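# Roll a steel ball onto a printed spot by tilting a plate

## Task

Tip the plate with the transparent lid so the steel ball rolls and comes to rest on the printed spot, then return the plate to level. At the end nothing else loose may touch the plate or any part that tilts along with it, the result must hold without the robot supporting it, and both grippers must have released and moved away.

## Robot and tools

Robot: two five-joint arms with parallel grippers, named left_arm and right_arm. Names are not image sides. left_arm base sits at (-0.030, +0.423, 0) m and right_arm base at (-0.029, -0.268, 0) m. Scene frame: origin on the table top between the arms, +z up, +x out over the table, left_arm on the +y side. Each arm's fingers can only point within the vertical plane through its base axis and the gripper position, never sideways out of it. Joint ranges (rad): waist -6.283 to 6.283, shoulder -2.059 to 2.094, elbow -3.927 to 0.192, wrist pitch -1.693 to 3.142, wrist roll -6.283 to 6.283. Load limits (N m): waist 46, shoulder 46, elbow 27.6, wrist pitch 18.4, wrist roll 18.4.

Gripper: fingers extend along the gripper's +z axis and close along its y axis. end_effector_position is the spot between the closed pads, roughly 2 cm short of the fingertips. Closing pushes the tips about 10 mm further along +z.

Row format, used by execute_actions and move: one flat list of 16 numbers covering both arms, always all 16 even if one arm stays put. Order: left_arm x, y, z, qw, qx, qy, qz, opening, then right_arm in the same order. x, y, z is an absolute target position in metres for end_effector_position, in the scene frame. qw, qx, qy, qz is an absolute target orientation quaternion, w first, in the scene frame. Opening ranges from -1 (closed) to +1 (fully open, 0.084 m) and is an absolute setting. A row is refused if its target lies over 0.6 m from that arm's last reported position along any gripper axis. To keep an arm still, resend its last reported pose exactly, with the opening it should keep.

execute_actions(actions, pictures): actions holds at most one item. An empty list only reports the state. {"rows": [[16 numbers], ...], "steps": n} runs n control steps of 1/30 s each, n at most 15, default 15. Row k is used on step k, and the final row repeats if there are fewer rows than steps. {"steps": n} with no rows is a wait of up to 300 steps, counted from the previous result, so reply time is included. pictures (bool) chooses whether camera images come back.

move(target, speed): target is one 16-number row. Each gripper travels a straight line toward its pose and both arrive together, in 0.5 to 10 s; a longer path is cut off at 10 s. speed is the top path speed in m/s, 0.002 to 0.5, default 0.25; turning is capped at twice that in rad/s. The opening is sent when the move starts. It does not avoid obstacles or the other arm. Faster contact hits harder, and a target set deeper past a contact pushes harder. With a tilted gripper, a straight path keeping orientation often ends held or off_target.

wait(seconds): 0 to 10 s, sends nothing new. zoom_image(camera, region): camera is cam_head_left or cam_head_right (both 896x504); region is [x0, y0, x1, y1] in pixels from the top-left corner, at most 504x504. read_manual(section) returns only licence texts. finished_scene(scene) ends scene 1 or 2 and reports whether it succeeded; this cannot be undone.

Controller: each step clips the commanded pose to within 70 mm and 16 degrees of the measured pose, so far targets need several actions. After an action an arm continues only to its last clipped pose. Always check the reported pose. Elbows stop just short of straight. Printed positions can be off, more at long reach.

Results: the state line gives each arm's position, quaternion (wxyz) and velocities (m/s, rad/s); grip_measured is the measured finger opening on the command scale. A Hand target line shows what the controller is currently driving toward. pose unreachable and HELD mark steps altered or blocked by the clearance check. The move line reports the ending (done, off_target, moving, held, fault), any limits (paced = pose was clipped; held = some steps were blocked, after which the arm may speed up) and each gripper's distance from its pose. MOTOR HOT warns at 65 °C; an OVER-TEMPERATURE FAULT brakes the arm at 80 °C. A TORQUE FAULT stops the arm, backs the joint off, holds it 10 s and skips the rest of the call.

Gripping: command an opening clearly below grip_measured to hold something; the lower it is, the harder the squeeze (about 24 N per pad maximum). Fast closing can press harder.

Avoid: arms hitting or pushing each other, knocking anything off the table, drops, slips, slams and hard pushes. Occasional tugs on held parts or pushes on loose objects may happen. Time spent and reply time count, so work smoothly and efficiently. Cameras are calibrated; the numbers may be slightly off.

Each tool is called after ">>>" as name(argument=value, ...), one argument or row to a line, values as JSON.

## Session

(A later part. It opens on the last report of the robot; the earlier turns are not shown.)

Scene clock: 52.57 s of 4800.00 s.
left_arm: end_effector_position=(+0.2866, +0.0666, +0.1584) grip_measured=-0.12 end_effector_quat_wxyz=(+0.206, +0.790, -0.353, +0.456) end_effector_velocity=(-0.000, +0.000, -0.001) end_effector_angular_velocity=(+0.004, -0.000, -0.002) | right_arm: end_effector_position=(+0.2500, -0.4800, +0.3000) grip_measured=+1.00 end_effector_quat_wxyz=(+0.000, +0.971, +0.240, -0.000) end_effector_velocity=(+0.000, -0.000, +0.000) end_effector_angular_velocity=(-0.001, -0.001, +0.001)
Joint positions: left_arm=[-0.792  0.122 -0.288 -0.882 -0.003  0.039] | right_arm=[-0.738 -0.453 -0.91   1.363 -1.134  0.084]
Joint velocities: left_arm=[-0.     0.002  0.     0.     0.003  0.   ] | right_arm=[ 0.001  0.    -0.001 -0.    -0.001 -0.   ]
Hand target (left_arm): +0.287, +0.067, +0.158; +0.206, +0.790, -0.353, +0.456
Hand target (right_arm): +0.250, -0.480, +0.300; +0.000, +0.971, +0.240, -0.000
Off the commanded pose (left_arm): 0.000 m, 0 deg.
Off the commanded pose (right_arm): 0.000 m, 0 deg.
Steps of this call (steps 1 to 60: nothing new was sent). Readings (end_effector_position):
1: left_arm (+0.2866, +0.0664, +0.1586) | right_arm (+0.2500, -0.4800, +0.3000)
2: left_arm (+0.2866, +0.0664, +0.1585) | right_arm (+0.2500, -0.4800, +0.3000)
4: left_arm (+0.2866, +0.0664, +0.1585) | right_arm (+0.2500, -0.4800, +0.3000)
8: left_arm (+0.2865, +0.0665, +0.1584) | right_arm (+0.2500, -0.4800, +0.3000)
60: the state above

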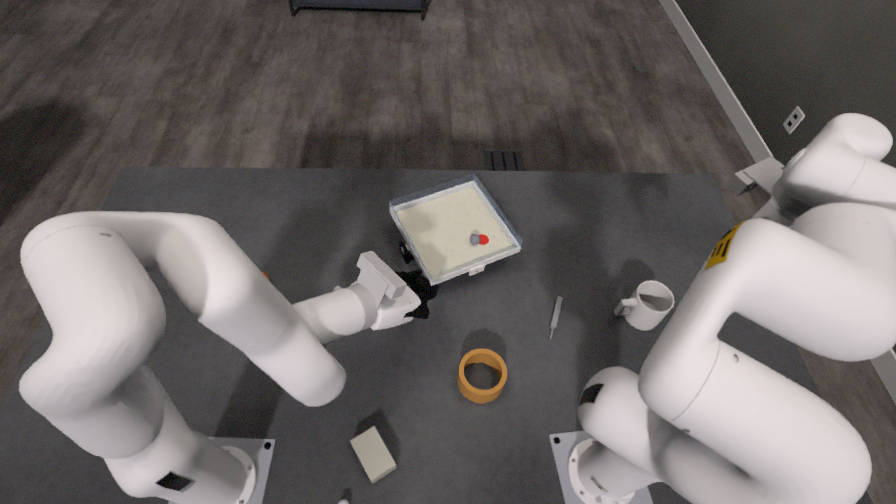

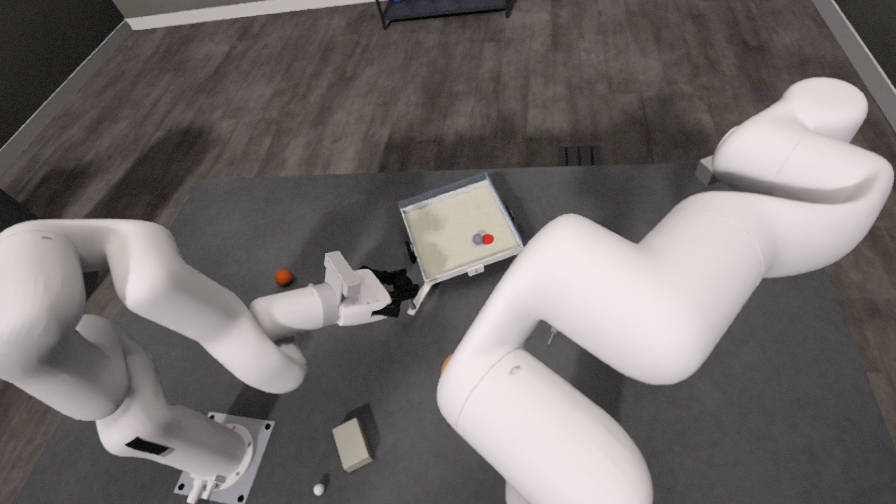

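>>> execute_actions(
  actions=[
    {"rows":[[0.2869,0.0648,0.1606,0.205,0.791,-0.353,0.457,-0.5,0.25,-0.48,0.3,0,0.97,0.24,0,1]]},
  ],
  pictures=false,
)

>>> execute_actions(
  actions=[
    {"steps":5},
  ],
  pictures=false,
)

>>> execute_actions(
  actions=[
    {"rows":[[0.2865,0.0665,0.1584,0.205,0.791,-0.353,0.457,-0.5,0.25,-0.48,0.3,0,0.97,0.24,0,1]]},
  ],
  pictures=false,
)

>>> wait(
  seconds=1.5,
)

>>> zoom_image(
  camera="cam_head_left",
  region=[360, 150, 540, 330],
)

Scene clock: 57.40 s of 4800.00 s.
left_arm: end_effector_position=(+0.2870, +0.0651, +0.1604) grip_measured=-0.12 end_effector_quat_wxyz=(+0.206, +0.790, -0.353, +0.456) end_effector_velocity=(+0.000, -0.001, +0.001) end_effector_angular_velocity=(-0.003, -0.001, -0.001) | right_arm: end_effector_position=(+0.2500, -0.4800, +0.3000) grip_measured=+1.00 end_effector_quat_wxyz=(+0.000, +0.971, +0.240, -0.000) end_effector_velocity=(+0.000, +0.000, -0.000) end_effector_angular_velocity=(+0.000, +0.001, +0.000)
Joint positions: left_arm=[-0.793  0.114 -0.291 -0.871 -0.004  0.039] | right_arm=[-0.738 -0.453 -0.91   1.363 -1.134  0.084]
Joint velocities: left_arm=[-0.001 -0.002 -0.002  0.001 -0.001  0.   ] | right_arm=[ 0.001  0.     0.001 -0.     0.    -0.   ]
Hand target (left_arm): +0.287, +0.065, +0.161; +0.206, +0.790, -0.353, +0.456
Hand target (right_arm): +0.250, -0.480, +0.300; +0.000, +0.971, +0.240, -0.000
Off the commanded pose (left_arm): 0.000 m, 0 deg.
Off the commanded pose (right_arm): 0.000 m, 0 deg.
Steps of this call (steps 1 to 90: nothing new was sent; then 1.33 s passed at rest; steps 91 to 105: all 15 steps of this action). Readings (end_effector_position):
91: left_arm (+0.2866, +0.0665, +0.1584) | right_arm (+0.2500, -0.4800, +0.3000)
92: left_arm (+0.2866, +0.0664, +0.1585) | right_arm (+0.2500, -0.4800, +0.3000)
94: left_arm (+0.2866, +0.0662, +0.1587) | right_arm (+0.2500, -0.4800, +0.3000)
98: left_arm (+0.2868, +0.0656, +0.1597) | right_arm (+0.2500, -0.4800, +0.3000)
105: the state above

Scene clock: 57.57 s of 4800.00 s.
left_arm: end_effector_position=(+0.2870, +0.0650, +0.1606) grip_measured=-0.12 end_effector_quat_wxyz=(+0.206, +0.790, -0.353, +0.456) end_effector_velocity=(+0.000, -0.001, +0.001) end_effector_angular_velocity=(-0.003, +0.001, +0.001) | right_arm: end_effector_position=(+0.2500, -0.4800, +0.3000) grip_measured=+1.00 end_effector_quat_wxyz=(+0.000, +0.971, +0.240, -0.000) end_effector_velocity=(-0.000, -0.000, +0.000) end_effector_angular_velocity=(+0.000, +0.000, -0.002)
Joint positions: left_arm=[-0.793  0.114 -0.291 -0.871 -0.004  0.039] | right_arm=[-0.738 -0.453 -0.91   1.363 -1.134  0.084]
Joint velocities: left_arm=[-0.001  0.    -0.001 -0.    -0.003  0.   ] | right_arm=[-0.001  0.    -0.     0.     0.001 -0.   ]
Hand target (left_arm): +0.287, +0.065, +0.161; +0.206, +0.790, -0.353, +0.456
Hand target (right_arm): +0.250, -0.480, +0.300; +0.000, +0.971, +0.240, -0.000
Off the commanded pose (left_arm): 0.000 m, 0 deg.
Off the commanded pose (right_arm): 0.000 m, 0 deg.
Steps of this call (steps 1 to 5: nothing new was sent). Readings (end_effector_position):
1: left_arm (+0.2870, +0.0651, +0.1605) | right_arm (+0.2500, -0.4800, +0.3000)
2: left_arm (+0.2870, +0.0651, +0.1605) | right_arm (+0.2500, -0.4800, +0.3000)
4: left_arm (+0.2870, +0.0650, +0.1605) | right_arm (+0.2500, -0.4800, +0.3000)
5: the state above

Scene clock: 58.07 s of 4800.00 s.
left_arm: end_effector_position=(+0.2866, +0.0663, +0.1586) grip_measured=-0.12 end_effector_quat_wxyz=(+0.206, +0.790, -0.353, +0.457) end_effector_velocity=(-0.000, +0.001, -0.002) end_effector_angular_velocity=(+0.004, +0.001, +0.000) | right_arm: end_effector_position=(+0.2500, -0.4800, +0.3000) grip_measured=+1.00 end_effector_quat_wxyz=(+0.000, +0.971, +0.240, -0.000) end_effector_velocity=(+0.000, +0.000, +0.000) end_effector_angular_velocity=(+0.000, +0.000, +0.000)
Joint positions: left_arm=[-0.792  0.121 -0.288 -0.882 -0.003  0.039] | right_arm=[-0.738 -0.453 -0.91   1.363 -1.134  0.084]
Joint velocities: left_arm=[ 0.001  0.002  0.002 -0.001  0.002 -0.   ] | right_arm=[ 0.  0. -0.  0.  0. -0.]
Hand target (left_arm): +0.287, +0.067, +0.158; +0.206, +0.790, -0.353, +0.456
Hand target (right_arm): +0.250, -0.480, +0.300; +0.000, +0.971, +0.240, -0.000
Off the commanded pose (left_arm): 0.000 m, 0 deg.
Off the commanded pose (right_arm): 0.000 m, 0 deg.
Steps of this call (steps 1 to 15: all 15 steps of this action). Readings (end_effector_position):
1: left_arm (+0.2870, +0.0650, +0.1606) | right_arm (+0.2500, -0.4800, +0.3000)
2: left_arm (+0.2870, +0.0651, +0.1605) | right_arm (+0.2500, -0.4800, +0.3000)
4: left_arm (+0.2870, +0.0653, +0.1603) | right_arm (+0.2500, -0.4800, +0.3000)
8: left_arm (+0.2867, +0.0659, +0.1593) | right_arm (+0.2500, -0.4800, +0.3000)
15: the state above

Scene clock: 59.57 s of 4800.00 s.
left_arm: end_effector_position=(+0.2866, +0.0665, +0.1584) grip_measured=-0.12 end_effector_quat_wxyz=(+0.206, +0.790, -0.353, +0.456) end_effector_velocity=(-0.000, -0.000, -0.000) end_effector_angular_velocity=(+0.000, -0.000, -0.001) | right_arm: end_effector_position=(+0.2500, -0.4800, +0.3000) grip_measured=+1.00 end_effector_quat_wxyz=(+0.000, +0.971, +0.240, -0.000) end_effector_velocity=(+0.000, -0.000, +0.000) end_effector_angular_velocity=(-0.000, -0.000, +0.000)
Joint positions: left_arm=[-0.792  0.122 -0.288 -0.882 -0.003  0.039] | right_arm=[-0.738 -0.453 -0.91   1.363 -1.134  0.084]
Joint velocities: left_arm=[-0.001  0.     0.    -0.001  0.001  0.   ] | right_arm=[-0.     0.    -0.001  0.    -0.    -0.   ]
Hand target (left_arm): +0.287, +0.067, +0.158; +0.206, +0.790, -0.353, +0.456
Hand target (right_arm): +0.250, -0.480, +0.300; +0.000, +0.971, +0.240, -0.000
Off the commanded pose (left_arm): 0.000 m, 0 deg.
Off the commanded pose (right_arm): 0.000 m, 0 deg.
Steps of this call (steps 1 to 45: nothing new was sent). Readings (end_effector_position):
1: left_arm (+0.2866, +0.0664, +0.1586) | right_arm (+0.2500, -0.4800, +0.3000)
2: left_arm (+0.2866, +0.0664, +0.1585) | right_arm (+0.2500, -0.4800, +0.3000)
4: left_arm (+0.2866, +0.0664, +0.1585) | right_arm (+0.2500, -0.4800, +0.3000)
8: left_arm (+0.2865, +0.0665, +0.1584) | right_arm (+0.2500, -0.4800, +0.3000)
45: the state above

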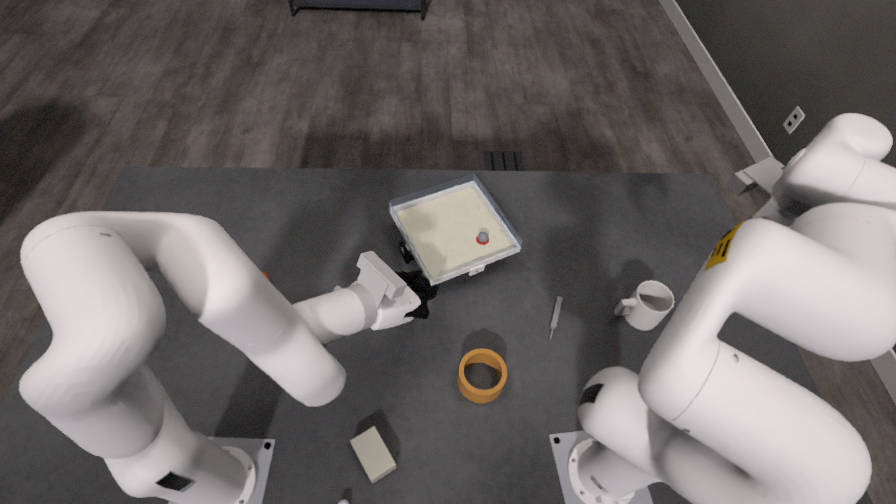

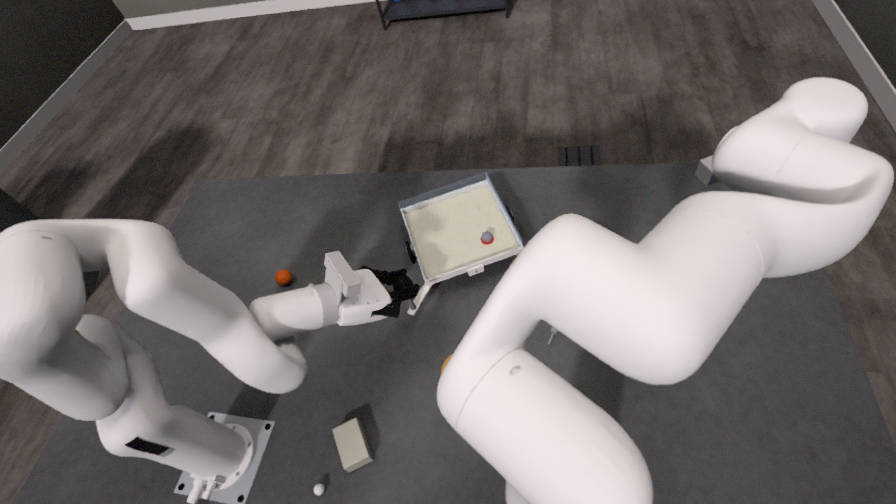

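Region (360, 150, 540, 330) of cam_head_left's 896x504 image, scaled by 2.800, with more detail than that image has.

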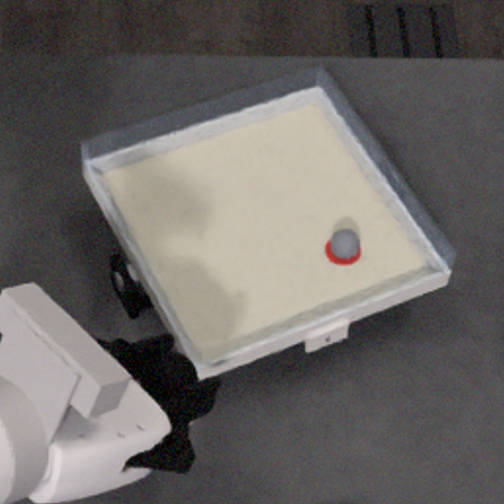

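>>> move(
  target=[0.2865,0.0665,0.1584,0.205,0.791,-0.353,0.457,1,0.25,-0.48,0.3,0,0.97,0.24,0,1],
)

>>> move(
  target=[0.253,0.104,0.29,0.205,0.791,-0.353,0.457,1,0.25,-0.48,0.3,0,0.97,0.24,0,1],
)

Scene clock: 61.60 s of 4800.00 s.
left_arm: end_effector_position=(+0.2866, +0.0666, +0.1584) grip_measured=+1.00 end_effector_quat_wxyz=(+0.206, +0.790, -0.353, +0.456) end_effector_velocity=(-0.000, -0.000, -0.001) end_effector_angular_velocity=(+0.002, -0.000, -0.002) | right_arm: end_effector_position=(+0.2500, -0.4800, +0.3000) grip_measured=+1.00 end_effector_quat_wxyz=(+0.000, +0.971, +0.240, -0.000) end_effector_velocity=(-0.000, -0.000, -0.000) end_effector_angular_velocity=(+0.000, +0.000, -0.001)
Joint positions: left_arm=[-0.792  0.122 -0.288 -0.882 -0.003  0.084] | right_arm=[-0.738 -0.453 -0.91   1.363 -1.134  0.084]
Joint velocities: left_arm=[-0.001  0.001  0.     0.     0.002  0.   ] | right_arm=[-0.001  0.001 -0.     0.     0.    -0.   ]
Hand target (left_arm): +0.287, +0.067, +0.158; +0.206, +0.790, -0.353, +0.456
Hand target (right_arm): +0.250, -0.480, +0.300; +0.000, +0.971, +0.240, -0.000
Off the commanded pose (left_arm): 0.000 m, 0 deg.
Off the commanded pose (right_arm): 0.000 m, 0 deg.
move: done

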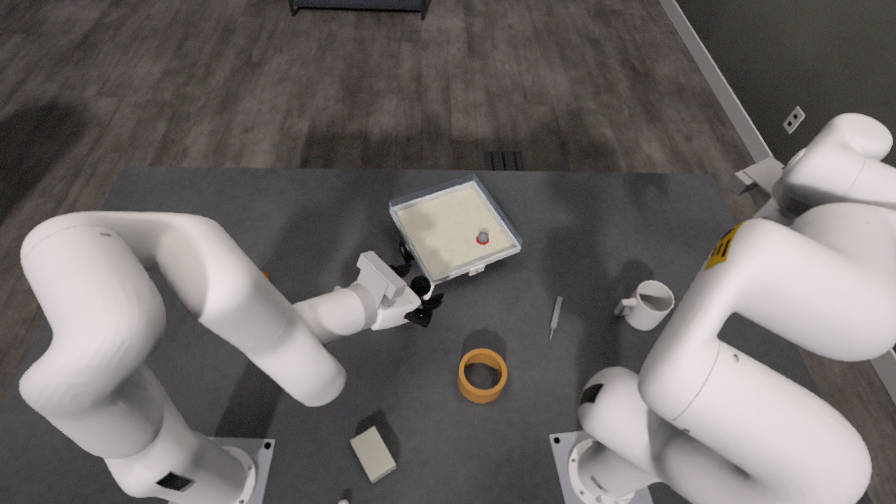

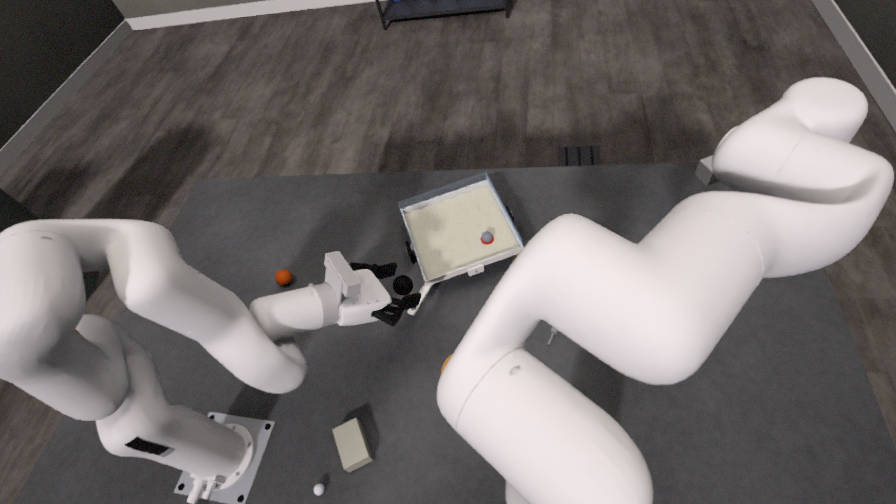

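Scene clock: 62.87 s of 4800.00 s.
left_arm: end_effector_position=(+0.2532, +0.1040, +0.2890) grip_measured=+1.00 end_effector_quat_wxyz=(+0.205, +0.790, -0.353, +0.456) end_effector_velocity=(-0.000, -0.000, +0.002) end_effector_angular_velocity=(+0.004, +0.005, +0.000) | right_arm: end_effector_position=(+0.2500, -0.4800, +0.3000) grip_measured=+1.00 end_effector_quat_wxyz=(+0.000, +0.971, +0.240, -0.000) end_effector_velocity=(-0.000, -0.000, +0.000) end_effector_angular_velocity=(-0.000, -0.000, -0.001)
Joint positions: left_arm=[-0.792 -0.667 -0.16  -0.222 -0.003  0.084] | right_arm=[-0.738 -0.453 -0.91   1.363 -1.134  0.084]
Joint velocities: left_arm=[-0.    -0.008 -0.006  0.02  -0.001  0.   ] | right_arm=[-0.001 -0.    -0.001  0.    -0.     0.   ]
Hand target (left_arm): +0.253, +0.104, +0.290; +0.206, +0.790, -0.353, +0.456
Hand target (right_arm): +0.250, -0.480, +0.300; +0.000, +0.971, +0.240, -0.000
Off the commanded pose (left_arm): 0.001 m, 0 deg.
Off the commanded pose (right_arm): 0.000 m, 0 deg.
move: done

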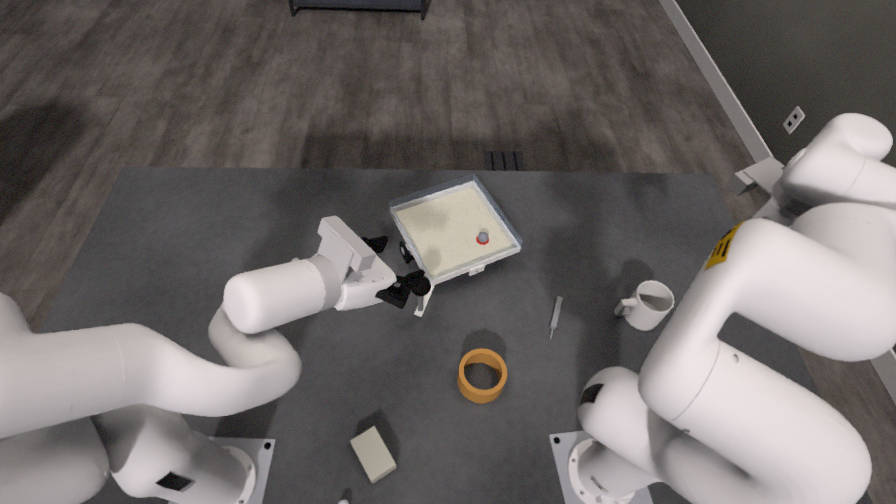

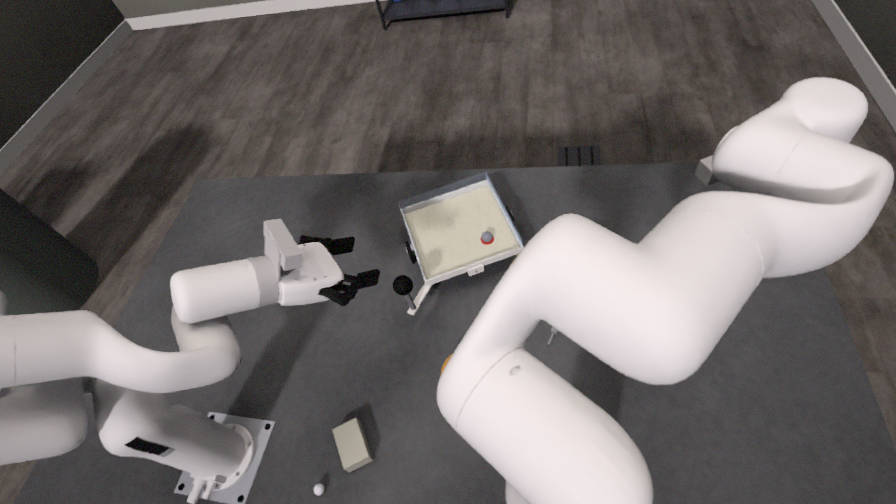

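>>> finished_scene(
  scene=2,
)

The scene is finished: the task was done.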